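## Task

Three plates have been knocked out of their bays, and each now sits closer to its own bay than to any other. Return every one to its own bay so that it lies flat within that bay's corner pieces with its cut corner at the back left.

## Robot and tools

Robot: two six-joint arms, left_arm and right_arm, each with a parallel gripper and a wrist camera (cam_left_wrist, cam_right_wrist, each 504x504 fisheye). The names are just labels, not sides of any image.

World frame: one shared frame for both arms, metres. Origin on the tabletop midway between the arms; +x runs out over the table, +z is up, and left_arm sits on the +y side. Printed hand positions can be off, more so at long reach. The gripper's fingers point along its own +z and close along its own y. The reported end_effector_position is the spot between the pads when shut; closed fingertips extend roughly 33 mm past it, fully open ones about 9 mm. Closing pushes the tips about 24 mm further out, so keep that clearance above surfaces.

Deck: bays are numbered row then column (bay 23 = row 2, column 3). Row 1 is nearest the arms, row 4 farthest; column 1 is on the left, column 4 on the right, and column 4 has higher floors. Layout sheet: sealed 96-well plates in 12, 22, 41, 42, 43; sealed 384-well plates in 13, 23, 31, 33; other bays empty. Ware positions are known only from the cameras. All ware began with its cut corner at back left.

Tool execute_actions, argument actions: a list holding one item or nothing.
- Empty list: no command, just returns the state.
- {"rows": [...], "steps": n}: an action of 1 to 15 control steps (each 1/30 s; default 15). Each row is used for one step; if rows run out, the last one repeats.
- {"steps": n} alone: a wait of up to 300 steps, counted from the previous result; your thinking time is included.
Optional pictures (true/false) controls whether camera images come back.

Each row is one flat list of 18 numbers covering both arms, even if only one moves: left_arm's six joint targets, then its gripper position, force_limit, speed; then the same nine for right_arm. Joint numbers are absolute target angles in radians, in the same form as the Joint positions line, order: waist, shoulder, elbow, forearm roll, wrist pitch, wrist roll. Stated ranges: elbow -2.792 to 2.792, all others -6.283 to 6.283; true ends may differ by up to 0.010. A target over 0.010 beyond a range end and farther out than the current angle is refused; targets past a real end are clipped there, with a "joint sent to its limit" note (possibly about an earlier action). Missing that note does not prove there is more room.

Gripper numbers are each in [-1, 1]. position is an absolute setting: +1 fully open (140 mm), pads touch near -0.8, -1 closes until blocked. force_limit: -1 about 14 N, 0 about 60 N, +1 about 107 N. speed: -1 about 30 mm/s, 0 about 140, +1 about 250. To keep a gripper unchanged, resend its previous three values; a 0 is a real command. To grip, send -1 and look for object_status 2. Codes: 0 moving, 1 blocked while opening, 2 blocked while closing, 3 reached target or pads met. To squeeze harder while at 2, raise force_limit and change position by at least 0.01 (e.g. -1 to -0.98). position_measured is in counts: 3 fully open, 230 pads touching, not linear.

Motion limits: joint targets advance at most 2.09 rad/s (waist, shoulder), 3.14 (elbow), 3.93 (other three), with 0.3 s to accelerate; joints of one arm are synchronised. Each step, a target may lead the measured angle by at most 0.456 (waist, shoulder), 0.683 (elbow), 0.854 (the rest); if targets would carry the hand over 70 mm from where it is, they are pulled back. So long moves need several calls. Arms keep heading to the last row while you think or wait, until motion nearly stops or a step is HELD.

Result lines: a state line per arm with position, quaternion wxyz and velocities; Joint positions, Joint velocities and joint torques per arm; gripper status. HELD marks steps where your row was partly not sent. "joint command not followed" means the clearance check altered joint targets; the rest of the row still ran. Camera calibration gives intrinsics K, fisheye distortion and T_world_to_cam per camera, with small errors.

zoom_image: camera (cam_left_wrist or cam_right_wrist) and region [x0, y0, x1, y1] in pixels of that camera's latest image, up to 504 by 504; returns a closer view.

finished_scene: scene = number of the current scene. Ends it permanently and reports whether the task succeeded; the next task arrives in its result. Do not reply without a tool call, as that ends everything.

Avoid: contact torque at a joint's load limit (waist and shoulder 316, elbow 148, wrist joints 41.8 N m, held weight included) or an external force of 144 N triggers a fault that halts the arm for 10 s. Long holding heats motors; a MOTOR HOT warning precedes a braking stop. Don't let the arms collide or press on each other. Never drop, slam or push ware off the table. Parts in hand may be briefly tugged. At the end, plates must stay seated without help: release them and move the arms clear.

Each tool is called after ">>>" by a JSON object that holds its "op" and its "data", one argument or row to a line.

## Session

>>> {"op": "execute_actions", "data": {
  "actions": []
}}

Scene clock: 0.00 s of 9600.00 s.
left_arm: end_effector_position=(+0.7155, +0.4391, +0.3219) position_measured=3 object_status=3 end_effector_quat_wxyz=(+0.000, +0.995, -0.100, +0.000) end_effector_velocity=(+0.001, -0.000, +0.001) end_effector_angular_velocity=(-0.000, -0.002, -0.000) | right_arm: end_effector_position=(+0.6514, -0.5635, +0.3233) position_measured=3 object_status=3 end_effector_quat_wxyz=(-0.000, +0.997, -0.082, +0.000) end_effector_velocity=(-0.001, -0.000, -0.001) end_effector_angular_velocity=(-0.001, +0.002, +0.000)
Joint positions: left_arm=[-0.052  0.165  1.603 -0.001  1.373  1.517] | right_arm=[-0.053  0.163  1.603  0.001  1.375  1.518]
Joint velocities: left_arm=[-0.    -0.    -0.001  0.    -0.001 -0.   ] | right_arm=[ 0.    -0.     0.001 -0.001  0.001  0.   ]
Joint torques (N m, as the joint torque sensors report them, + toward a larger angle): no reading

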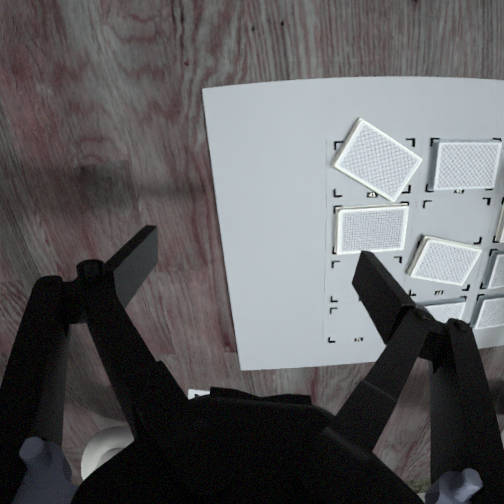

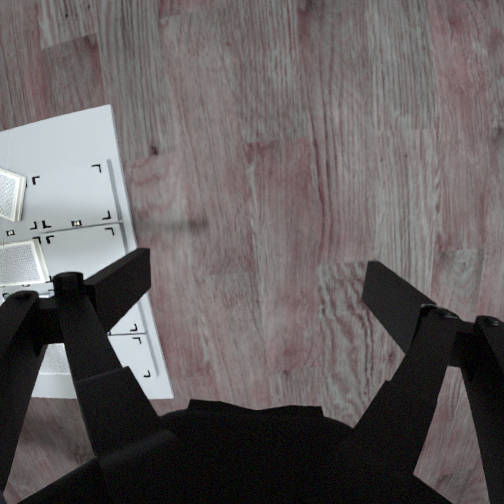

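>>> {"op": "execute_actions", "data": {
  "actions": [
    {"rows":[[-0.452,0.165,1.603,0,1.373,1.117,1,0,0,-0.053,0.163,1.603,0,1.375,1.518,1,0,0]],"steps":15}
  ],
  "pictures": false
}}

>>> {"op": "execute_actions", "data": {
  "actions": [
    {"steps":10}
  ]
}}

Scene clock: 18.07 s of 9600.00 s.
left_arm: end_effector_position=(+0.6420, +0.2451, +0.3221) position_measured=3 object_status=3 end_effector_quat_wxyz=(+0.000, +0.995, -0.101, +0.000) end_effector_velocity=(-0.245, -0.425, -0.001) end_effector_angular_velocity=(+0.001, +0.000, -0.006) | right_arm: end_effector_position=(+0.6512, -0.5638, +0.3233) position_measured=3 object_status=3 end_effector_quat_wxyz=(+0.000, +0.997, -0.082, +0.000) end_effector_velocity=(-0.000, -0.000, +0.001) end_effector_angular_velocity=(-0.001, +0.001, +0.000)
Joint positions: left_arm=[-0.372  0.165  1.603 -0.     1.373  1.197] | right_arm=[-0.053  0.163  1.603  0.     1.375  1.518]
Joint velocities: left_arm=[-0.754  0.001 -0.     0.001 -0.    -0.749] | right_arm=[ 0.     0.    -0.001 -0.001  0.001  0.   ]
Joint torques (N m, as the joint torque sensors report them, + toward a larger angle): left_arm=[ -2.46 -62.17 -41.76   4.04  -0.42  -0.04] | right_arm=[ -1.4  -55.04 -39.38   4.15  -0.04  -0.36]
Steps of this call (steps 1 to 90: nothing new was sent; then 14.57 s passed at rest; steps 91 to 105: all 15 steps of this action). Readings (joint positions | what the end effector reports):
91: left_arm=[-0.052 0.165 1.603 -0.001 1.373 1.517] | right_arm=[-0.053 0.163 1.603 0.001 1.375 1.518] | left_arm position_measured=3 object_status=3 | right_arm position_measured=3 object_status=3
92: left_arm=[-0.056 0.165 1.603 -0.001 1.373 1.512] | right_arm=[-0.053 0.163 1.603 0.001 1.375 1.518] | left_arm position_measured=3 object_status=3 | right_arm position_measured=3 object_status=3
94: left_arm=[-0.088 0.165 1.603 -0.001 1.373 1.481] | right_arm=[-0.053 0.163 1.603 0.001 1.375 1.518] | left_arm position_measured=3 object_status=3 | right_arm position_measured=3 object_status=3
98: left_arm=[-0.193 0.165 1.603 -0.001 1.373 1.376] | right_arm=[-0.053 0.163 1.603 0.000 1.375 1.518] | left_arm position_measured=3 object_status=3 | right_arm position_measured=3 object_status=3
105: the state above

Scene clock: 18.40 s of 9600.00 s.
left_arm: end_effector_position=(+0.6145, +0.2012, +0.3220) position_measured=3 object_status=3 end_effector_quat_wxyz=(+0.000, +0.995, -0.101, +0.000) end_effector_velocity=(-0.001, -0.001, -0.000) end_effector_angular_velocity=(+0.000, +0.000, -0.001) | right_arm: end_effector_position=(+0.6512, -0.5638, +0.3233) position_measured=3 object_status=3 end_effector_quat_wxyz=(+0.000, +0.997, -0.082, +0.000) end_effector_velocity=(-0.000, +0.001, -0.000) end_effector_angular_velocity=(+0.002, -0.000, -0.001)
Joint positions: left_arm=[-0.452  0.165  1.603  0.     1.373  1.117] | right_arm=[-0.053  0.163  1.603  0.     1.375  1.518]
Joint velocities: left_arm=[-0.002  0.     0.    -0.     0.    -0.001] | right_arm=[ 0.    -0.     0.     0.002 -0.     0.   ]
Joint torques (N m, as the joint torque sensors report them, + toward a larger angle): left_arm=[ -1.44 -58.97 -43.11   4.25  -0.55   0.13] | right_arm=[ -2.41 -54.8  -39.3    4.06   0.15  -0.39]
Steps of this call (steps 1 to 10: the robot went on to your last target). Readings (joint positions | what the end effector reports):
1: left_arm=[-0.397 0.165 1.603 -0.000 1.373 1.172] | right_arm=[-0.053 0.163 1.603 0.000 1.375 1.518] | left_arm position_measured=3 object_status=3 | right_arm position_measured=3 object_status=3
2: left_arm=[-0.420 0.165 1.603 -0.000 1.373 1.149] | right_arm=[-0.053 0.163 1.603 0.000 1.375 1.518] | left_arm position_measured=3 object_status=3 | right_arm position_measured=3 object_status=3
4: left_arm=[-0.448 0.165 1.603 -0.000 1.373 1.122] | right_arm=[-0.053 0.163 1.603 0.000 1.375 1.518] | left_arm position_measured=3 object_status=3 | right_arm position_measured=3 object_status=3
8: left_arm=[-0.452 0.165 1.603 0.000 1.373 1.117] | right_arm=[-0.053 0.163 1.603 0.000 1.375 1.518] | left_arm position_measured=3 object_status=3 | right_arm position_measured=3 object_status=3
10: the state above
camera_calibration (this result's frames):
cam_left_wrist: T_world_to_cam=[[-0.0727477, -0.997039, -0.024939, 0.257032], [-0.901945, 0.0550957, 0.428322, 0.404217], [-0.425679, 0.053653, -0.903282, 0.728249], [0, 0, 0, 1]] pos_world=[0.69328, 0.194928, 0.49109]
cam_right_wrist: T_world_to_cam=[[-0.120212, -0.99234, -0.0284539, -0.468237], [-0.964026, 0.109842, 0.242049, 0.634715], [-0.23707, 0.0565276, -0.969847, 0.675008], [0, 0, 0, 1]] pos_world=[0.715618, -0.572525, 0.487698]

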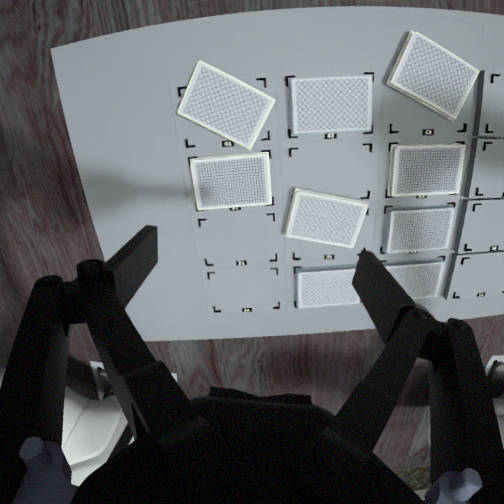

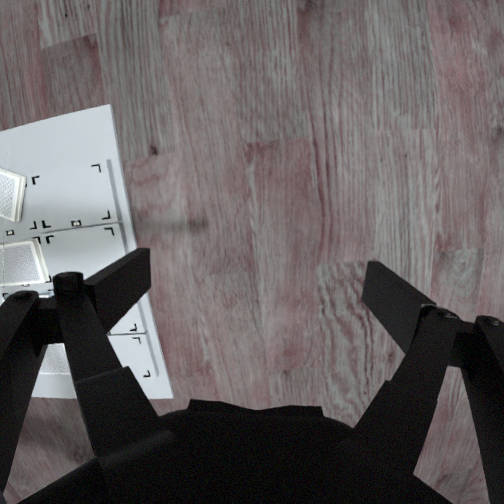

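>>> {"op": "zoom_image", "data": {
  "camera": "cam_left_wrist",
  "region": [160,20,504,320]
}}

Region (160, 20, 504, 320) of cam_left_wrist's 504x504 image, scaled by 1.465, with more detail than that image has; it fills the top 440 rows of this view, and the rest is white.

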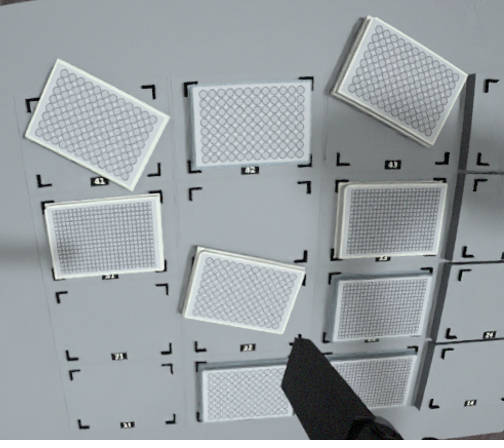

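>>> {"op": "execute_actions", "data": {
  "actions": [
    {"rows":[[-0.3074,0.3359,1.6495,0,1.1562,1.0616,1,0,0,-0.053,0.163,1.603,0,1.375,1.518,1,0,0]],"steps":15}
  ],
  "pictures": false
}}

>>> {"op": "execute_actions", "data": {
  "actions": [
    {"steps":8}
  ]
}}

Scene clock: 71.93 s of 9600.00 s.
left_arm: end_effector_position=(+0.7192, +0.2499, +0.1803) position_measured=3 object_status=3 end_effector_quat_wxyz=(+0.000, +1.000, -0.001, -0.000) end_effector_velocity=(+0.002, -0.001, -0.000) end_effector_angular_velocity=(-0.002, -0.004, +0.001) | right_arm: end_effector_position=(+0.6512, -0.5638, +0.3233) position_measured=3 object_status=3 end_effector_quat_wxyz=(+0.000, +0.997, -0.082, +0.000) end_effector_velocity=(+0.000, -0.000, +0.000) end_effector_angular_velocity=(-0.000, -0.001, +0.000)
Joint positions: left_arm=[-0.308  0.336  1.649 -0.     1.156  1.062] | right_arm=[-0.053  0.163  1.603 -0.     1.375  1.518]
Joint velocities: left_arm=[-0.     0.     0.     0.    -0.005 -0.001] | right_arm=[ 0.    -0.    -0.     0.    -0.001 -0.   ]
Joint torques (N m, as the joint torque sensors report them, + toward a larger angle): left_arm=[  0.52 -74.69 -38.84   3.59  -0.31  -0.2 ] | right_arm=[ -1.87 -56.1  -39.37   4.22   0.05  -0.48]
Steps of this call (steps 1 to 30: the robot went on to your last target; steps 31 to 90: nothing new was sent; then 50.03 s passed at rest; steps 91 to 105: all 15 steps of this action). Readings (joint positions | what the end effector reports):
91: left_arm=[-0.452 0.165 1.603 -0.000 1.373 1.117] | right_arm=[-0.053 0.163 1.603 -0.000 1.375 1.518] | left_arm position_measured=3 object_status=3 | right_arm position_measured=3 object_status=3
92: left_arm=[-0.448 0.169 1.604 -0.000 1.367 1.115] | right_arm=[-0.053 0.163 1.603 -0.000 1.375 1.518] | left_arm position_measured=3 object_status=3 | right_arm position_measured=3 object_status=3
94: left_arm=[-0.422 0.200 1.612 -0.000 1.327 1.105] | right_arm=[-0.053 0.163 1.603 -0.000 1.375 1.518] | left_arm position_measured=3 object_status=3 | right_arm position_measured=3 object_status=3
98: left_arm=[-0.361 0.272 1.632 -0.000 1.237 1.082] | right_arm=[-0.053 0.163 1.603 -0.000 1.375 1.518] | left_arm position_measured=3 object_status=3 | right_arm position_measured=3 object_status=3
105: the state above

Scene clock: 72.20 s of 9600.00 s.
left_arm: end_effector_position=(+0.7194, +0.2500, +0.1803) position_measured=3 object_status=3 end_effector_quat_wxyz=(+0.000, +1.000, -0.001, +0.000) end_effector_velocity=(+0.001, -0.000, -0.000) end_effector_angular_velocity=(+0.001, +0.000, +0.001) | right_arm: end_effector_position=(+0.6512, -0.5638, +0.3233) position_measured=3 object_status=3 end_effector_quat_wxyz=(+0.000, +0.997, -0.082, +0.000) end_effector_velocity=(+0.000, +0.001, -0.000) end_effector_angular_velocity=(+0.002, -0.001, -0.001)
Joint positions: left_arm=[-0.307  0.336  1.649 -0.     1.156  1.062] | right_arm=[-0.053  0.163  1.603 -0.     1.375  1.518]
Joint velocities: left_arm=[ 0.     0.001 -0.001  0.001  0.    -0.001] | right_arm=[ 0.    -0.     0.     0.003 -0.001  0.   ]
Joint torques (N m, as the joint torque sensors report them, + toward a larger angle): left_arm=[  3.39 -74.1  -40.2    3.65  -0.44  -0.18] | right_arm=[ -1.92 -56.16 -39.48   3.94  -0.05  -0.23]
Steps of this call (steps 1 to 8: the robot went on to your last target). Readings (joint positions | what the end effector reports):
1: left_arm=[-0.308 0.336 1.649 -0.000 1.156 1.062] | right_arm=[-0.053 0.163 1.603 -0.000 1.375 1.518] | left_arm position_measured=3 object_status=3 | right_arm position_measured=3 object_status=3
2: left_arm=[-0.308 0.336 1.649 -0.000 1.156 1.062] | right_arm=[-0.053 0.163 1.603 -0.000 1.375 1.518] | left_arm position_measured=3 object_status=3 | right_arm position_measured=3 object_status=3
4: left_arm=[-0.307 0.336 1.649 -0.000 1.156 1.062] | right_arm=[-0.053 0.163 1.603 -0.000 1.375 1.518] | left_arm position_measured=3 object_status=3 | right_arm position_measured=3 object_status=3
8: the state above
camera_calibration (this result's frames):
cam_left_wrist: T_world_to_cam=[[0.126653, -0.99163, -0.0250786, 0.165054], [-0.894757, -0.125122, 0.428667, 0.596699], [-0.428217, -0.0318528, -0.903115, 0.665418], [0, 0, 0, 1]] pos_world=[0.797939, 0.259527, 0.349303]
cam_right_wrist: T_world_to_cam=[[-0.120213, -0.99234, -0.0284553, -0.468237], [-0.964021, 0.109841, 0.24207, 0.634712], [-0.23709, 0.0565314, -0.969841, 0.675009], [0, 0, 0, 1]] pos_world=[0.715625, -0.572527, 0.487683]

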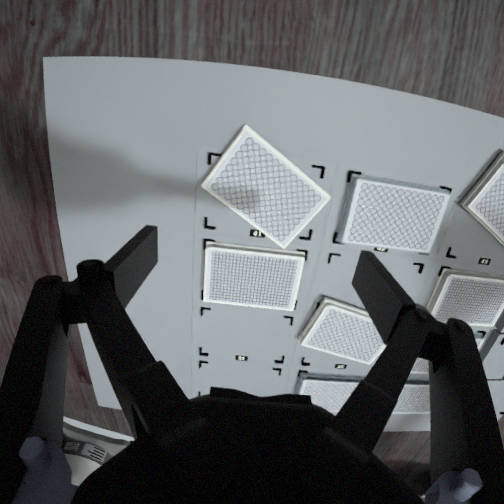

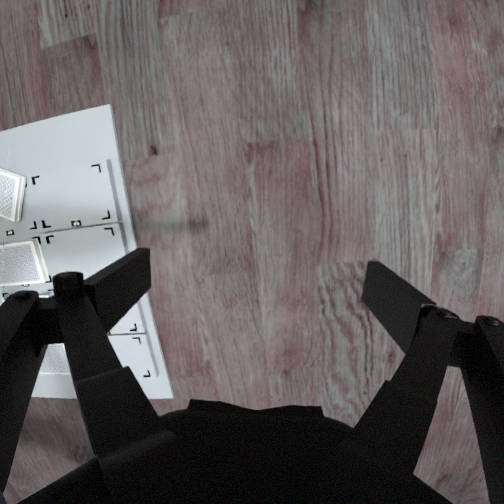

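>>> {"op": "zoom_image", "data": {
  "camera": "cam_left_wrist",
  "region": [180,110,360,290]
}}

Region (180, 110, 360, 290) of cam_left_wrist's 504x504 image, scaled by 2.800, with more detail than that image has.

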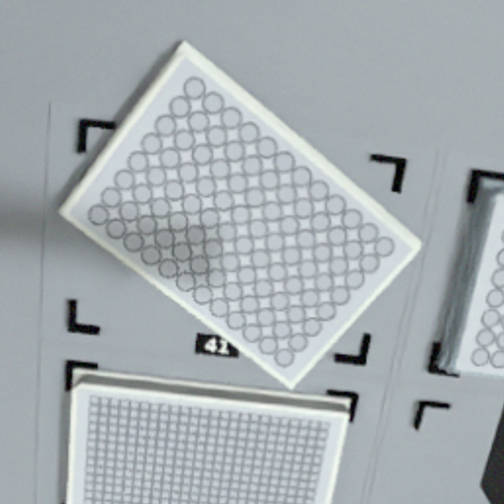

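>>> {"op": "zoom_image", "data": {
  "camera": "cam_left_wrist",
  "region": [195,115,275,195]
}}

Region (195, 115, 275, 195) of cam_left_wrist's 504x504 image, scaled by 6.300, with more detail than that image has.

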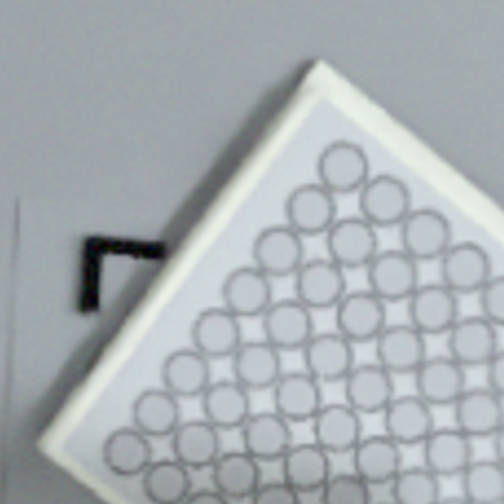

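>>> {"op": "zoom_image", "data": {
  "camera": "cam_left_wrist",
  "region": [265,170,345,250]
}}

>>> {"op": "zoom_image", "data": {
  "camera": "cam_left_wrist",
  "region": [335,160,460,260]
}}

Region (265, 170, 345, 250) of cam_left_wrist's 504x504 image, scaled by 6.300, with more detail than that image has.

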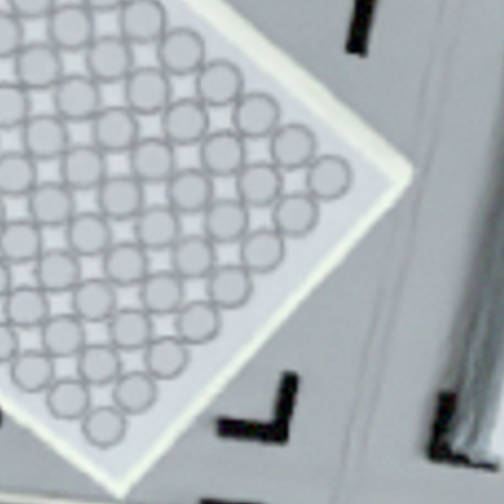

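Region (335, 160, 460, 260) of cam_left_wrist's 504x504 image, scaled by 4.032, with more detail than that image has; it fills the top 403 rows of this view, and the rest is white.

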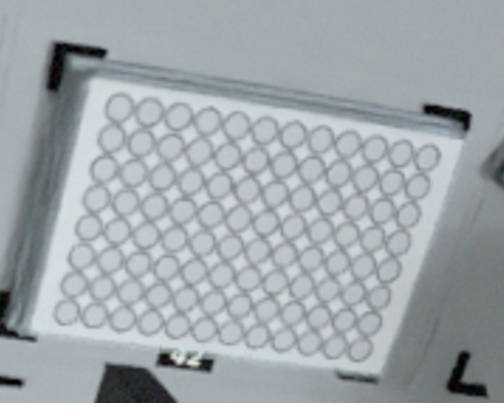

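>>> {"op": "execute_actions", "data": {
  "actions": [
    {"rows":[[-0.3094,0.40,1.71,0,1.0316,1.6016,1,0,0,-0.053,0.163,1.603,0,1.375,1.518,1,0,0],[-0.3094,0.40,1.71,0,1.0316,1.6016,1,0,0,-0.053,0.163,1.603,0,1.375,1.518,1,0,0],[-0.3094,0.40,1.71,0,1.0316,1.6016,1,0,0,-0.053,0.163,1.603,0,1.375,1.518,1,0,0],[-0.3094,0.40,1.71,0,1.0316,1.6016,1,0,0,-0.053,0.163,1.603,0,1.375,1.518,1,0,0],[-0.3094,0.40,1.71,0,1.0316,1.6016,1,0,0,-0.053,0.163,1.603,0,1.375,1.518,1,0,0],[-0.3094,0.40,1.71,0,1.0316,1.6016,1,0,0,-0.053,0.163,1.603,0,1.375,1.518,1,0,0],[-0.3094,0.40,1.71,0,1.0316,1.6016,1,0,0,-0.053,0.163,1.603,0,1.375,1.518,1,0,0],[-0.3094,0.4525,1.7442,0,0.9449,1.6016,1,0,0,-0.053,0.163,1.603,0,1.375,1.518,1,0,0]],"steps":15}
  ],
  "pictures": false
}}

>>> {"op": "execute_actions", "data": {
  "actions": [
    {"steps":6}
  ]
}}

Scene clock: 117.20 s of 9600.00 s.
left_arm: end_effector_position=(+0.7257, +0.2448, +0.0501) position_measured=3 object_status=3 end_effector_quat_wxyz=(-0.000, +0.963, -0.268, -0.000) end_effector_velocity=(+0.009, -0.005, +0.006) end_effector_angular_velocity=(-0.013, -0.024, -0.010) | right_arm: end_effector_position=(+0.6512, -0.5638, +0.3233) position_measured=3 object_status=3 end_effector_quat_wxyz=(+0.000, +0.997, -0.082, +0.000) end_effector_velocity=(-0.000, -0.000, -0.000) end_effector_angular_velocity=(-0.000, +0.001, -0.001)
Joint positions: left_arm=[-0.309  0.453  1.744 -0.     0.946  1.601] | right_arm=[-0.053  0.163  1.603 -0.     1.375  1.518]
Joint velocities: left_arm=[-0.    -0.003 -0.007  0.    -0.016  0.01 ] | right_arm=[-0.     0.     0.001 -0.001  0.     0.001]
Joint torques (N m, as the joint torque sensors report them, + toward a larger angle): left_arm=[  1.92 -84.55 -34.25   3.71  -0.51   0.18] | right_arm=[ -2.44 -55.81 -39.27   4.13   0.    -0.36]
Steps of this call (steps 1 to 15: the robot went on to your last target; steps 16 to 90: nothing new was sent; then 41.50 s passed at rest; steps 91 to 105: all 15 steps of this action). Readings (joint positions | what the end effector reports):
91: left_arm=[-0.307 0.336 1.650 0.000 1.156 1.062] | right_arm=[-0.053 0.163 1.603 -0.000 1.375 1.518] | left_arm position_measured=3 object_status=3 | right_arm position_measured=3 object_status=3
92: left_arm=[-0.307 0.337 1.650 0.000 1.154 1.070] | right_arm=[-0.053 0.163 1.603 -0.000 1.375 1.518] | left_arm position_measured=3 object_status=3 | right_arm position_measured=3 object_status=3
94: left_arm=[-0.307 0.344 1.657 0.000 1.140 1.130] | right_arm=[-0.053 0.163 1.603 -0.000 1.375 1.518] | left_arm position_measured=3 object_status=3 | right_arm position_measured=3 object_status=3
98: left_arm=[-0.309 0.377 1.688 0.000 1.076 1.406] | right_arm=[-0.053 0.163 1.603 -0.000 1.375 1.518] | left_arm position_measured=3 object_status=3 | right_arm position_measured=3 object_status=3
105: the state above

Scene clock: 117.40 s of 9600.00 s.
left_arm: end_effector_position=(+0.7258, +0.2447, +0.0501) position_measured=3 object_status=3 end_effector_quat_wxyz=(+0.000, +0.963, -0.268, +0.000) end_effector_velocity=(-0.000, -0.000, +0.001) end_effector_angular_velocity=(-0.001, -0.001, -0.000) | right_arm: end_effector_position=(+0.6512, -0.5638, +0.3233) position_measured=3 object_status=3 end_effector_quat_wxyz=(+0.000, +0.997, -0.082, +0.000) end_effector_velocity=(+0.000, -0.000, +0.001) end_effector_angular_velocity=(+0.001, -0.000, -0.001)
Joint positions: left_arm=[-0.309  0.453  1.744 -0.     0.945  1.602] | right_arm=[-0.053  0.163  1.603 -0.     1.375  1.518]
Joint velocities: left_arm=[-0.    -0.002  0.001  0.    -0.     0.   ] | right_arm=[-0.    -0.    -0.001  0.001  0.001  0.   ]
Joint torques (N m, as the joint torque sensors report them, + toward a larger angle): left_arm=[ -1.   -81.34 -35.09   3.36  -0.45  -0.11] | right_arm=[ -3.16 -56.28 -39.7    4.13  -0.04  -0.35]
Steps of this call (steps 1 to 6: the robot went on to your last target). Readings (joint positions | what the end effector reports):
1: left_arm=[-0.309 0.453 1.744 -0.000 0.945 1.601] | right_arm=[-0.053 0.163 1.603 -0.000 1.375 1.518] | left_arm position_measured=3 object_status=3 | right_arm position_measured=3 object_status=3
2: left_arm=[-0.309 0.453 1.744 -0.000 0.945 1.601] | right_arm=[-0.053 0.163 1.603 -0.000 1.375 1.518] | left_arm position_measured=3 object_status=3 | right_arm position_measured=3 object_status=3
4: left_arm=[-0.309 0.453 1.744 -0.000 0.945 1.602] | right_arm=[-0.053 0.163 1.603 -0.000 1.375 1.518] | left_arm position_measured=3 object_status=3 | right_arm position_measured=3 object_status=3
6: the state above
camera_calibration (this result's frames):
cam_left_wrist: T_world_to_cam=[[-0.403005, -0.914851, -0.0251814, 0.521375], [-0.831045, 0.354285, 0.428772, 0.494008], [-0.383342, 0.193724, -0.903062, 0.46267], [0, 0, 0, 1]] pos_world=[0.79802, 0.21233, 0.219131]
cam_right_wrist: T_world_to_cam=[[-0.120213, -0.99234, -0.0284554, -0.468237], [-0.964021, 0.109841, 0.24207, 0.634712], [-0.23709, 0.0565316, -0.969841, 0.675009], [0, 0, 0, 1]] pos_world=[0.715625, -0.572527, 0.487683]

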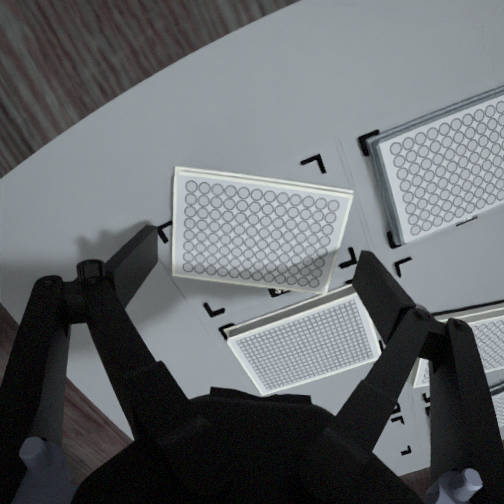

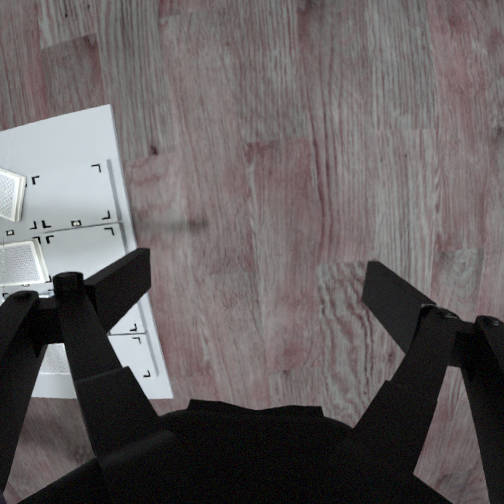

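>>> {"op": "zoom_image", "data": {
  "camera": "cam_left_wrist",
  "region": [130,140,400,320]
}}

Region (130, 140, 400, 320) of cam_left_wrist's 504x504 image, scaled by 1.867, with more detail than that image has.

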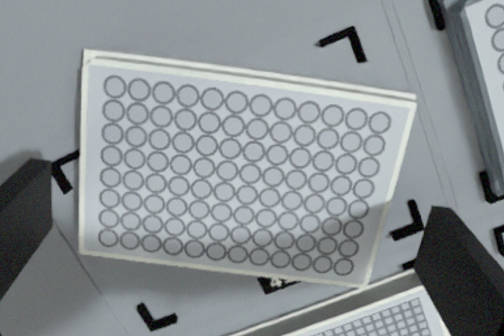

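>>> {"op": "execute_actions", "data": {
  "actions": [
    {"rows":[[-0.3052,0.4525,1.7442,0,0.9449,1.6058,1,0,0,-0.053,0.163,1.603,0,1.375,1.518,1,0,0],[-0.3052,0.4525,1.7442,0,0.9449,1.6058,1,0,0,-0.053,0.163,1.603,0,1.375,1.518,1,0,0],[-0.3052,0.4525,1.7442,0,0.9449,1.6058,1,0,0,-0.053,0.163,1.603,0,1.375,1.518,1,0,0],[-0.3052,0.4525,1.7442,0,0.9449,1.6058,1,0,0,-0.053,0.163,1.603,0,1.375,1.518,1,0,0],[-0.3052,0.4805,1.7614,0,0.8997,1.6058,1,0,0,-0.053,0.163,1.603,0,1.375,1.518,1,0,0]],"steps":15}
  ]
}}

Scene clock: 148.60 s of 9600.00 s.
left_arm: end_effector_position=(+0.7270, +0.2476, +0.0240) position_measured=3 object_status=3 end_effector_quat_wxyz=(-0.000, +0.963, -0.268, -0.001) end_effector_velocity=(+0.000, -0.000, -0.000) end_effector_angular_velocity=(+0.000, +0.000, -0.000) | right_arm: end_effector_position=(+0.6512, -0.5638, +0.3233) position_measured=3 object_status=3 end_effector_quat_wxyz=(+0.000, +0.997, -0.082, +0.000) end_effector_velocity=(-0.000, -0.000, -0.000) end_effector_angular_velocity=(-0.002, +0.001, +0.001)
Joint positions: left_arm=[-0.305  0.479  1.76   0.     0.904  1.606] | right_arm=[-0.053  0.163  1.603 -0.     1.375  1.518]
Joint velocities: left_arm=[-0.     0.001 -0.001 -0.     0.001  0.   ] | right_arm=[ 0.     0.     0.001 -0.002  0.     0.   ]
Joint torques (N m, as the joint torque sensors report them, + toward a larger angle): left_arm=[  0.59 -71.05 -27.07   2.77  -1.07   0.01] | right_arm=[ -2.65 -56.25 -39.36   4.14   0.01  -0.3 ]
FORCE FAULT: contact force on the left arm reached its limit, and that arm stopped for 10 seconds. The contact can be on any part of that arm, not only on its tool. That arm's remaining commands of this call were not run. That arm holds still and accepts commands again. Move the arm away from the contact; if what it grips holds it there, let go first. Pushing or pulling that hard again can fault the arm again.
The stop of the left arm began at step 100 of this call (marked STOPPED below). From that step on that arm followed nothing that you had sent. 6 of its steps, steps kept back included, did not run and will not run. Nothing is kept back now, and the robot has no last target.
Steps of this call (steps 1 to 15: the robot went on to your last target; steps 16 to 90: nothing new was sent; then 17.87 s passed at rest; steps 91 to 105: all 15 steps of this action; steps 106 to 400: the stop continued). Readings (joint positions | what the end effector reports):
91: left_arm=[-0.309 0.452 1.744 0.000 0.945 1.602] | right_arm=[-0.053 0.163 1.603 -0.000 1.375 1.518] | left_arm position_measured=3 object_status=3 | right_arm position_measured=3 object_status=3
92: left_arm=[-0.307 0.452 1.744 0.000 0.945 1.604] | right_arm=[-0.053 0.163 1.603 -0.000 1.375 1.518] | left_arm position_measured=3 object_status=3 | right_arm position_measured=3 object_status=3
94: left_arm=[-0.305 0.452 1.744 0.000 0.945 1.606] | right_arm=[-0.053 0.163 1.603 -0.000 1.375 1.518] | left_arm position_measured=3 object_status=3 | right_arm position_measured=3 object_status=3
98: left_arm=[-0.305 0.476 1.760 0.000 0.906 1.606] | right_arm=[-0.053 0.163 1.603 -0.000 1.375 1.518] | left_arm position_measured=3 object_status=3 | right_arm position_measured=3 object_status=3
100: left_arm=[-0.305 0.479 1.760 -0.000 0.904 1.606] | right_arm=[-0.053 0.163 1.603 -0.000 1.375 1.518] | left_arm position_measured=3 object_status=3 | right_arm position_measured=3 object_status=3 STOPPED (the left arm)
400: the state above
camera_calibration (this result's frames):
cam_left_wrist: T_world_to_cam=[[-0.403004, -0.914848, -0.0253042, 0.52385], [-0.83065, 0.354027, 0.429749, 0.50493], [-0.384197, 0.19421, -0.902594, 0.439481], [0, 0, 0, 1]] pos_world=[0.799382, 0.215132, 0.192935]
cam_right_wrist: T_world_to_cam=[[-0.120213, -0.99234, -0.0284554, -0.468237], [-0.964021, 0.109841, 0.24207, 0.634711], [-0.23709, 0.0565314, -0.969841, 0.675009], [0, 0, 0, 1]] pos_world=[0.715625, -0.572527, 0.487683]

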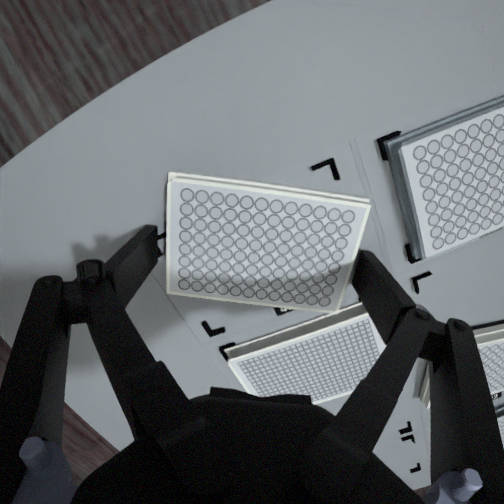

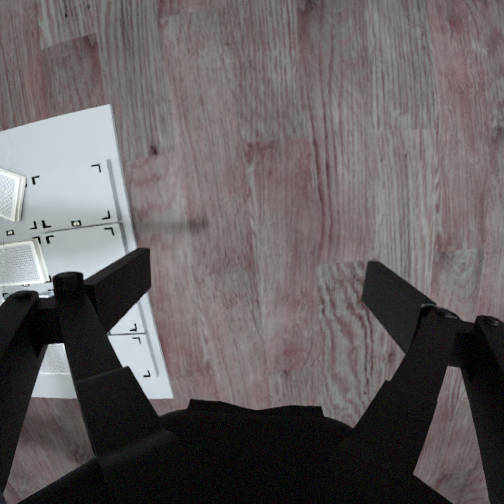

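>>> {"op": "execute_actions", "data": {
  "actions": [
    {"rows":[[-0.3052,0.4252,1.7221,0,0.9943,1.6058,1,0,0,-0.053,0.163,1.603,0,1.375,1.518,1,0,0],[-0.3052,0.4252,1.7221,0,0.9943,1.6058,1,0,0,-0.053,0.163,1.603,0,1.375,1.518,1,0,0],[-0.3052,0.4252,1.7221,0,0.9943,1.6058,1,0,0,-0.053,0.163,1.603,0,1.375,1.518,1,0,0],[-0.3052,0.4252,1.7221,0,0.9943,1.6058,1,0,0,-0.053,0.163,1.603,0,1.375,1.518,1,0,0],[-0.3052,0.4252,1.7221,0,0.9943,1.6058,1,0,0,-0.053,0.163,1.603,0,1.375,1.518,1,0,0],[-0.3052,0.4252,1.7221,0,0.9943,1.6058,1,0,0,-0.053,0.163,1.603,0,1.375,1.518,1,0,0],[-0.3052,0.4252,1.7221,0,0.9943,0.035,0.5,0,0,-0.053,0.163,1.603,0,1.375,1.518,1,0,0]],"steps":15}
  ],
  "pictures": false
}}

>>> {"op": "execute_actions", "data": {
  "actions": [
    {"steps":15}
  ]
}}

Scene clock: 169.53 s of 9600.00 s.
left_arm: end_effector_position=(+0.7274, +0.2474, +0.0800) position_measured=60 object_status=0 end_effector_quat_wxyz=(-0.000, +0.999, -0.037, -0.000) end_effector_velocity=(+0.000, -0.000, -0.000) end_effector_angular_velocity=(+0.001, +0.000, +3.429) | right_arm: end_effector_position=(+0.6512, -0.5638, +0.3233) position_measured=3 object_status=3 end_effector_quat_wxyz=(+0.000, +0.997, -0.082, +0.000) end_effector_velocity=(-0.000, -0.000, -0.000) end_effector_angular_velocity=(+0.000, +0.001, -0.000)
Joint positions: left_arm=[-0.305  0.425  1.722 -0.     0.994  1.136] | right_arm=[-0.053  0.163  1.603 -0.     1.375  1.518]
Joint velocities: left_arm=[-0.     0.001 -0.001  0.001  0.001 -3.43 ] | right_arm=[-0.    -0.     0.001 -0.    -0.    -0.   ]
Joint torques (N m, as the joint torque sensors report them, + toward a larger angle): left_arm=[ -2.68 -82.71 -35.89   3.08  -0.21   0.12] | right_arm=[ -1.44 -55.89 -39.31   4.17   0.1   -0.29]
Steps of this call (steps 1 to 90: nothing new was sent; then 17.43 s passed at rest; steps 91 to 105: all 15 steps of this action). Readings (joint positions | what the end effector reports):
91: left_arm=[-0.305 0.478 1.760 0.000 0.904 1.606] | right_arm=[-0.053 0.163 1.603 -0.000 1.375 1.518] | left_arm position_measured=3 object_status=3 | right_arm position_measured=3 object_status=3
92: left_arm=[-0.305 0.474 1.758 -0.000 0.912 1.606] | right_arm=[-0.053 0.163 1.603 -0.000 1.375 1.518] | left_arm position_measured=3 object_status=3 | right_arm position_measured=3 object_status=3
94: left_arm=[-0.305 0.446 1.737 -0.000 0.961 1.606] | right_arm=[-0.053 0.163 1.603 -0.000 1.375 1.518] | left_arm position_measured=3 object_status=3 | right_arm position_measured=3 object_status=3
98: left_arm=[-0.305 0.425 1.722 0.000 0.994 1.597] | right_arm=[-0.053 0.163 1.603 -0.000 1.375 1.518] | left_arm position_measured=7 object_status=0 | right_arm position_measured=3 object_status=3
105: the state above

Scene clock: 170.03 s of 9600.00 s.
left_arm: end_effector_position=(+0.7274, +0.2474, +0.0801) position_measured=66 object_status=3 end_effector_quat_wxyz=(-0.000, +0.871, +0.491, -0.000) end_effector_velocity=(-0.000, +0.000, -0.000) end_effector_angular_velocity=(+0.000, +0.000, +0.005) | right_arm: end_effector_position=(+0.6512, -0.5638, +0.3233) position_measured=3 object_status=3 end_effector_quat_wxyz=(+0.000, +0.997, -0.082, +0.000) end_effector_velocity=(+0.000, +0.001, +0.000) end_effector_angular_velocity=(+0.002, -0.000, -0.000)
Joint positions: left_arm=[-0.305  0.425  1.722 -0.     0.994  0.035] | right_arm=[-0.053  0.163  1.603 -0.     1.375  1.518]
Joint velocities: left_arm=[ 0.     0.     0.001  0.    -0.    -0.005] | right_arm=[ 0.     0.    -0.     0.002  0.     0.   ]
Joint torques (N m, as the joint torque sensors report them, + toward a larger angle): left_arm=[  0.19 -83.19 -36.37   3.38  -0.7   -0.26] | right_arm=[ -1.97 -55.9  -39.4    4.15  -0.02  -0.29]
Steps of this call (steps 1 to 15: the robot went on to your last target). Readings (joint positions | what the end effector reports):
1: left_arm=[-0.305 0.425 1.722 -0.000 0.994 1.013] | right_arm=[-0.053 0.163 1.603 -0.000 1.375 1.518] | left_arm position_measured=65 object_status=0 | right_arm position_measured=3 object_status=3
2: left_arm=[-0.305 0.425 1.722 -0.000 0.994 0.886] | right_arm=[-0.053 0.163 1.603 -0.000 1.375 1.518] | left_arm position_measured=66 object_status=0 | right_arm position_measured=3 object_status=3
4: left_arm=[-0.305 0.425 1.722 -0.000 0.994 0.636] | right_arm=[-0.053 0.163 1.603 -0.000 1.375 1.518] | left_arm position_measured=66 object_status=0 | right_arm position_measured=3 object_status=3
8: left_arm=[-0.305 0.425 1.722 -0.000 0.994 0.231] | right_arm=[-0.053 0.163 1.603 -0.000 1.375 1.518] | left_arm position_measured=66 object_status=3 | right_arm position_measured=3 object_status=3
15: the state above
camera_calibration (this result's frames):
cam_left_wrist: T_world_to_cam=[[0.914704, -0.403338, -0.0252075, -0.559832], [-0.354569, -0.830905, 0.42881, 0.428138], [-0.1939, -0.383296, -0.903043, 0.494743], [0, 0, 0, 1]] pos_world=[0.759816, 0.319574, 0.249073]
cam_right_wrist: T_world_to_cam=[[-0.120213, -0.99234, -0.0284552, -0.468237], [-0.964021, 0.109841, 0.24207, 0.634711], [-0.23709, 0.0565313, -0.969841, 0.675009], [0, 0, 0, 1]] pos_world=[0.715625, -0.572527, 0.487683]

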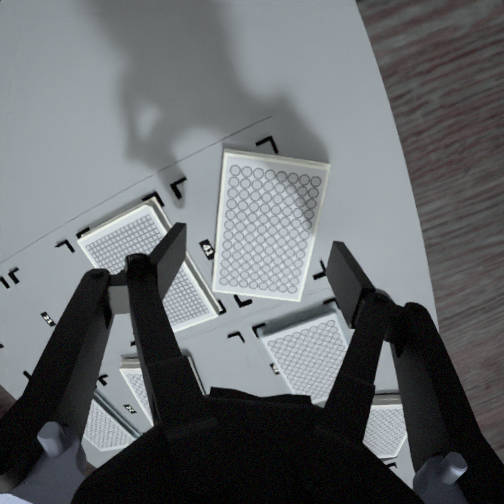

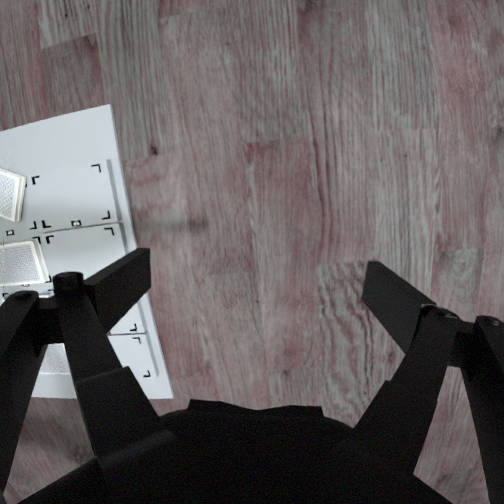

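>>> {"op": "execute_actions", "data": {
  "actions": [
    {"rows":[[-0.3052,0.4625,1.7498,0,0.9293,0.035,0.5,0,0,-0.053,0.163,1.603,0,1.375,1.518,1,0,0]],"steps":15}
  ]
}}

Scene clock: 178.23 s of 9600.00 s.
left_arm: end_effector_position=(+0.7275, +0.2473, +0.0403) position_measured=66 object_status=3 end_effector_quat_wxyz=(+0.000, +0.871, +0.491, +0.000) end_effector_velocity=(+0.001, -0.001, +0.002) end_effector_angular_velocity=(-0.003, -0.004, +0.000) | right_arm: end_effector_position=(+0.6512, -0.5638, +0.3233) position_measured=3 object_status=3 end_effector_quat_wxyz=(+0.000, +0.997, -0.082, +0.000) end_effector_velocity=(+0.000, +0.001, -0.000) end_effector_angular_velocity=(+0.001, -0.000, +0.000)
Joint positions: left_arm=[-0.305  0.463  1.75  -0.     0.929  0.035] | right_arm=[-0.053  0.163  1.603 -0.     1.375  1.518]
Joint velocities: left_arm=[ 0.    -0.003 -0.001 -0.    -0.001 -0.   ] | right_arm=[ 0.    -0.     0.     0.001 -0.001 -0.   ]
Joint torques (N m, as the joint torque sensors report them, + toward a larger angle): left_arm=[ -0.16 -81.64 -33.51   3.01  -0.64   0.01] | right_arm=[ -2.01 -54.96 -39.13   4.15   0.    -0.21]
Steps of this call (steps 1 to 15: the robot went on to your last target; steps 16 to 90: nothing new was sent; then 4.70 s passed at rest; steps 91 to 105: all 15 steps of this action). Readings (joint positions | what the end effector reports):
91: left_arm=[-0.305 0.425 1.722 -0.000 0.994 0.035] | right_arm=[-0.053 0.163 1.603 -0.000 1.375 1.518] | left_arm position_measured=66 object_status=3 | right_arm position_measured=3 object_status=3
92: left_arm=[-0.305 0.430 1.725 0.000 0.986 0.035] | right_arm=[-0.053 0.163 1.603 -0.000 1.375 1.518] | left_arm position_measured=66 object_status=3 | right_arm position_measured=3 object_status=3
94: left_arm=[-0.305 0.454 1.744 -0.000 0.945 0.035] | right_arm=[-0.053 0.163 1.603 -0.000 1.375 1.518] | left_arm position_measured=66 object_status=3 | right_arm position_measured=3 object_status=3
98: left_arm=[-0.305 0.463 1.750 -0.000 0.930 0.035] | right_arm=[-0.053 0.163 1.603 -0.000 1.375 1.518] | left_arm position_measured=66 object_status=3 | right_arm position_measured=3 object_status=3
105: the state above
camera_calibration (this result's frames):
cam_left_wrist: T_world_to_cam=[[0.914831, -0.403053, -0.0251649, -0.561151], [-0.354326, -0.831008, 0.428812, 0.44498], [-0.193746, -0.383373, -0.903043, 0.458768], [0, 0, 0, 1]] pos_world=[0.75991, 0.319488, 0.209354]
cam_right_wrist: T_world_to_cam=[[-0.120213, -0.99234, -0.0284554, -0.468237], [-0.964021, 0.109841, 0.24207, 0.634711], [-0.23709, 0.0565314, -0.969841, 0.675009], [0, 0, 0, 1]] pos_world=[0.715625, -0.572527, 0.487683]

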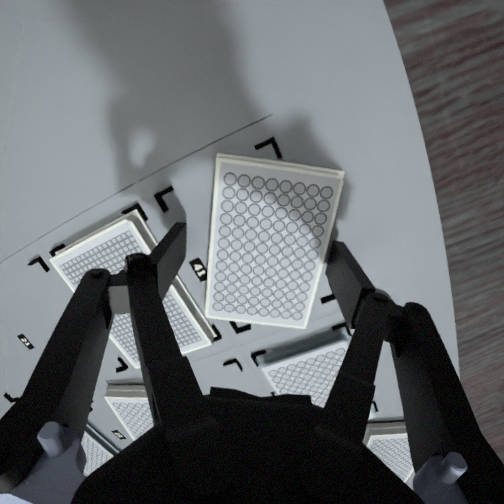

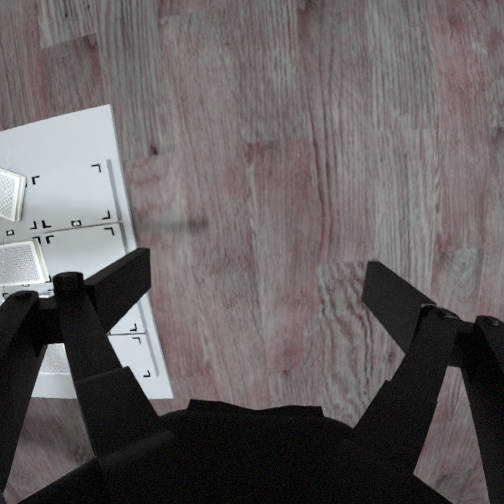

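>>> {"op": "execute_actions", "data": {
  "actions": [
    {"rows":[[-0.3054,0.4695,1.7380,0,0.9341,0.035,0.5,0,0,-0.053,0.163,1.603,0,1.375,1.518,1,0,0],[-0.3054,0.4695,1.7380,0,0.9341,0.035,0.5,0,0,-0.053,0.163,1.603,0,1.375,1.518,1,0,0],[-0.3054,0.4695,1.7380,0,0.9341,0.035,0.5,0,0,-0.053,0.163,1.603,0,1.375,1.518,1,0,0],[-0.3054,0.4695,1.7380,0,0.9341,0.035,0.5,0,0,-0.053,0.163,1.603,0,1.375,1.518,1,0,0],[-0.3054,0.4695,1.7380,0,0.9341,0.035,0.5,0,0,-0.053,0.163,1.603,0,1.375,1.518,1,0,0],[-0.3054,0.4695,1.7380,0,0.9341,0.035,0.5,0,0,-0.053,0.163,1.603,0,1.375,1.518,1,0,0],[-0.3054,0.4728,1.7397,0,0.9291,0.035,0.5,0,0,-0.053,0.163,1.603,0,1.375,1.518,1,0,0],[-0.3054,0.4728,1.7397,0,0.9291,0.035,0.5,0,0,-0.053,0.163,1.603,0,1.375,1.518,1,0,0],[-0.3054,0.4728,1.7397,0,0.9291,0.035,0.5,0,0,-0.053,0.163,1.603,0,1.375,1.518,1,0,0],[-0.3054,0.4761,1.7414,0,0.9241,0.035,0.5,0,0,-0.053,0.163,1.603,0,1.375,1.518,1,0,0]],"steps":15}
  ]
}}

Scene clock: 212.47 s of 9600.00 s.
left_arm: end_effector_position=(+0.7325, +0.2444, +0.0342) position_measured=66 object_status=3 end_effector_quat_wxyz=(+0.000, +0.871, +0.491, +0.000) end_effector_velocity=(+0.001, -0.001, +0.001) end_effector_angular_velocity=(-0.001, -0.002, -0.001) | right_arm: end_effector_position=(+0.6512, -0.5638, +0.3233) position_measured=3 object_status=3 end_effector_quat_wxyz=(+0.000, +0.997, -0.082, +0.000) end_effector_velocity=(+0.001, +0.000, +0.001) end_effector_angular_velocity=(+0.001, -0.002, -0.000)
Joint positions: left_arm=[-0.305  0.476  1.741  0.     0.924  0.035] | right_arm=[-0.053  0.163  1.603 -0.     1.375  1.518]
Joint velocities: left_arm=[-0.    -0.001 -0.001 -0.    -0.001  0.001] | right_arm=[-0.    -0.    -0.001  0.002 -0.001 -0.   ]
Joint torques (N m, as the joint torque sensors report them, + toward a larger angle): left_arm=[  0.01 -86.36 -34.09   3.23  -0.5    0.05] | right_arm=[ -2.2  -56.22 -39.31   4.11   0.08  -0.29]
Steps of this call (steps 1 to 15: the robot went on to your last target; steps 16 to 90: nothing new was sent; then 30.73 s passed at rest; steps 91 to 105: all 15 steps of this action). Readings (joint positions | what the end effector reports):
91: left_arm=[-0.305 0.463 1.750 0.000 0.929 0.035] | right_arm=[-0.053 0.163 1.603 -0.000 1.375 1.518] | left_arm position_measured=66 object_status=3 | right_arm position_measured=3 object_status=3
92: left_arm=[-0.305 0.465 1.745 0.000 0.931 0.035] | right_arm=[-0.053 0.163 1.603 -0.000 1.375 1.518] | left_arm position_measured=66 object_status=3 | right_arm position_measured=3 object_status=3
94: left_arm=[-0.305 0.469 1.739 0.000 0.934 0.035] | right_arm=[-0.053 0.163 1.603 -0.000 1.375 1.518] | left_arm position_measured=66 object_status=3 | right_arm position_measured=3 object_status=3
98: left_arm=[-0.305 0.471 1.739 0.000 0.932 0.035] | right_arm=[-0.053 0.163 1.603 -0.000 1.375 1.518] | left_arm position_measured=66 object_status=3 | right_arm position_measured=3 object_status=3
105: the state above
camera_calibration (this result's frames):
cam_left_wrist: T_world_to_cam=[[0.914757, -0.40322, -0.0251751, -0.566916], [-0.35448, -0.830955, 0.428787, 0.447046], [-0.193815, -0.383312, -0.903055, 0.453151], [0, 0, 0, 1]] pos_world=[0.764886, 0.316582, 0.203261]
cam_right_wrist: T_world_to_cam=[[-0.120213, -0.99234, -0.0284553, -0.468237], [-0.964021, 0.109841, 0.24207, 0.634711], [-0.23709, 0.0565314, -0.969841, 0.675009], [0, 0, 0, 1]] pos_world=[0.715625, -0.572527, 0.487683]

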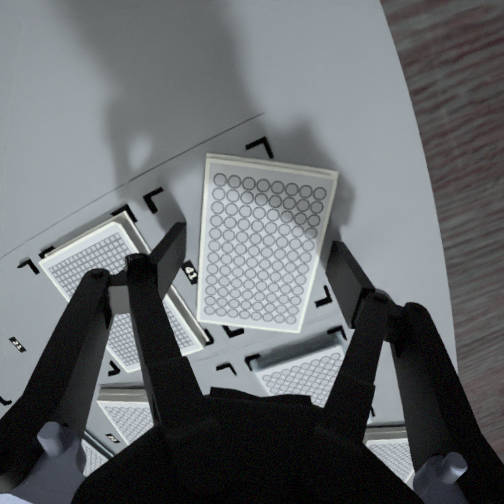

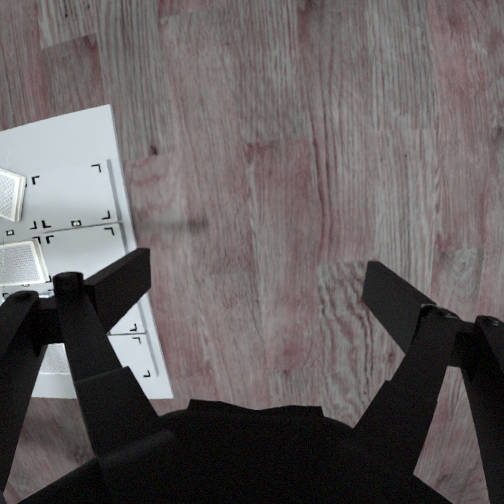

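>>> {"op": "execute_actions", "data": {
  "actions": [
    {"rows":[[-0.3054,0.4783,1.7425,0,0.9208,0.035,0.5,0,0,-0.053,0.163,1.603,0,1.375,1.518,1,0,0],[-0.3054,0.4783,1.7425,0,0.9208,0.035,0.5,0,0,-0.053,0.163,1.603,0,1.375,1.518,1,0,0],[-0.3054,0.4783,1.7425,0,0.9208,0.035,0.5,0,0,-0.053,0.163,1.603,0,1.375,1.518,1,0,0],[-0.3054,0.4783,1.7425,0,0.9208,0.035,0.5,0,0,-0.053,0.163,1.603,0,1.375,1.518,1,0,0],[-0.3054,0.4805,1.7437,0,0.9174,0.035,0.5,0,0,-0.053,0.163,1.603,0,1.375,1.518,1,0,0],[-0.3054,0.4805,1.7437,0,0.9174,0.035,0.5,0,0,-0.053,0.163,1.603,0,1.375,1.518,1,0,0],[-0.3054,0.4805,1.7437,0,0.9174,0.035,0.5,0,0,-0.053,0.163,1.603,0,1.375,1.518,1,0,0],[-0.3054,0.4805,1.7437,0,0.9174,0.035,-1,0,-0.5,-0.053,0.163,1.603,0,1.375,1.518,1,0,0]],"steps":15}
  ],
  "pictures": false
}}

>>> {"op": "execute_actions", "data": {
  "actions": [
    {"steps":8}
  ]
}}

Scene clock: 231.60 s of 9600.00 s.
left_arm: end_effector_position=(+0.7341, +0.2434, +0.0365) position_measured=105 object_status=2 end_effector_quat_wxyz=(+0.001, +0.871, +0.491, +0.000) end_effector_velocity=(-0.001, +0.001, +0.001) end_effector_angular_velocity=(+0.000, -0.000, -0.000) | right_arm: end_effector_position=(+0.6512, -0.5638, +0.3233) position_measured=3 object_status=3 end_effector_quat_wxyz=(+0.000, +0.997, -0.082, +0.000) end_effector_velocity=(+0.000, -0.000, +0.000) end_effector_angular_velocity=(-0.001, +0.000, +0.001)
Joint positions: left_arm=[-0.305  0.476  1.737 -0.     0.927  0.035] | right_arm=[-0.053  0.163  1.603 -0.     1.375  1.518]
Joint velocities: left_arm=[ 0.    -0.002  0.001  0.001  0.    -0.   ] | right_arm=[ 0.     0.    -0.    -0.001  0.    -0.   ]
Joint torques (N m, as the joint torque sensors report them, + toward a larger angle): left_arm=[  0.35 -68.1  -26.47   3.11  -3.01   0.02] | right_arm=[ -2.13 -55.88 -39.16   4.26   0.14  -0.4 ]
FORCE FAULT: contact force on the left arm reached its limit, and that arm stopped for 10 seconds. The contact can be on any part of that arm, not only on its tool. That arm's remaining commands of this call were not run. That arm holds still and accepts commands again. Move the arm away from the contact; if what it grips holds it there, let go first. Pushing or pulling that hard again can fault the arm again.
The stop of the left arm began at step 100 of this call (marked STOPPED below). From that step on that arm followed nothing that you had sent. 6 of its steps, steps kept back included, did not run and will not run. Nothing is kept back now, and the robot has no last target.
Steps of this call (steps 1 to 15: the robot went on to your last target; steps 16 to 90: nothing new was sent; then 5.80 s passed at rest; steps 91 to 105: all 15 steps of this action; steps 106 to 400: the stop continued). Readings (joint positions | what the end effector reports):
91: left_arm=[-0.305 0.476 1.741 -0.000 0.924 0.035] | right_arm=[-0.053 0.163 1.603 -0.000 1.375 1.518] | left_arm position_measured=66 object_status=3 | right_arm position_measured=3 object_status=3
92: left_arm=[-0.305 0.477 1.742 -0.000 0.922 0.035] | right_arm=[-0.053 0.163 1.603 -0.000 1.375 1.518] | left_arm position_measured=66 object_status=3 | right_arm position_measured=3 object_status=3
94: left_arm=[-0.305 0.478 1.742 -0.000 0.921 0.035] | right_arm=[-0.053 0.163 1.603 -0.000 1.375 1.518] | left_arm position_measured=66 object_status=3 | right_arm position_measured=3 object_status=3
98: left_arm=[-0.305 0.480 1.743 -0.000 0.918 0.035] | right_arm=[-0.053 0.163 1.603 -0.000 1.375 1.518] | left_arm position_measured=66 object_status=0 | right_arm position_measured=3 object_status=3
100: left_arm=[-0.305 0.479 1.741 -0.000 0.920 0.035] | right_arm=[-0.053 0.163 1.603 -0.000 1.375 1.518] | left_arm position_measured=73 object_status=0 | right_arm position_measured=3 object_status=3 STOPPED (the left arm)
400: the state above

Scene clock: 231.63 s of 9600.00 s.
left_arm: end_effector_position=(+0.7341, +0.2434, +0.0366) position_measured=105 object_status=2 end_effector_quat_wxyz=(+0.001, +0.871, +0.491, +0.000) end_effector_velocity=(-0.000, +0.000, -0.001) end_effector_angular_velocity=(+0.001, +0.001, +0.001) | right_arm: end_effector_position=(+0.6512, -0.5638, +0.3233) position_measured=3 object_status=3 end_effector_quat_wxyz=(+0.000, +0.997, -0.082, +0.000) end_effector_velocity=(-0.000, +0.000, -0.000) end_effector_angular_velocity=(+0.000, +0.001, +0.000)
Joint positions: left_arm=[-0.305  0.476  1.737 -0.     0.927  0.035] | right_arm=[-0.053  0.163  1.603 -0.     1.375  1.518]
Joint velocities: left_arm=[-0.     0.     0.    -0.     0.    -0.001] | right_arm=[-0. -0.  0.  0.  0. -0.]
Joint torques (N m, as the joint torque sensors report them, + toward a larger angle): left_arm=[ -1.89 -68.08 -28.54   3.14  -3.4   -0.32] | right_arm=[ -1.32 -55.81 -39.64   4.07  -0.01  -0.37]
A stop began in an earlier call of the same reply, so what this call sent did not run. Send another action.
Steps of this call (step 1: nothing new was sent). Readings (joint positions | what the end effector reports):
1: the state above
camera_calibration (this result's frames):
cam_left_wrist: T_world_to_cam=[[0.914812, -0.40319, -0.0236114, -0.568836], [-0.355012, -0.830622, 0.428991, 0.446156], [-0.192577, -0.384064, -0.903, 0.454476], [0, 0, 0, 1]] pos_world=[0.76629, 0.315787, 0.205564]
cam_right_wrist: T_world_to_cam=[[-0.120213, -0.99234, -0.0284553, -0.468237], [-0.964021, 0.109841, 0.24207, 0.634711], [-0.23709, 0.0565314, -0.969841, 0.675009], [0, 0, 0, 1]] pos_world=[0.715625, -0.572527, 0.487683]

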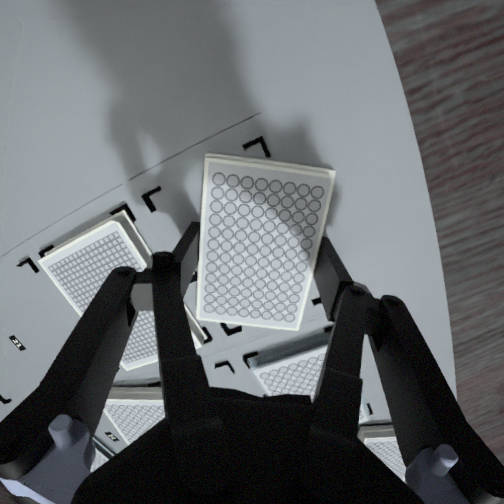

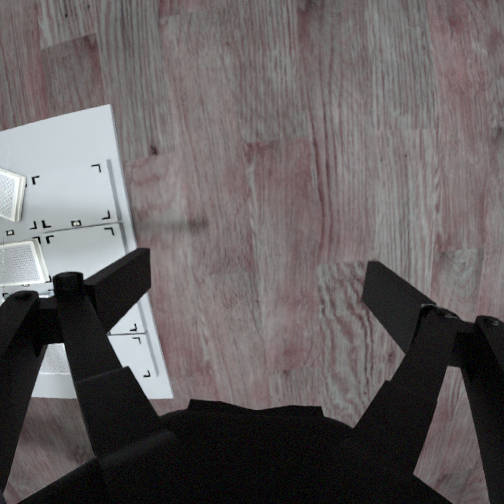

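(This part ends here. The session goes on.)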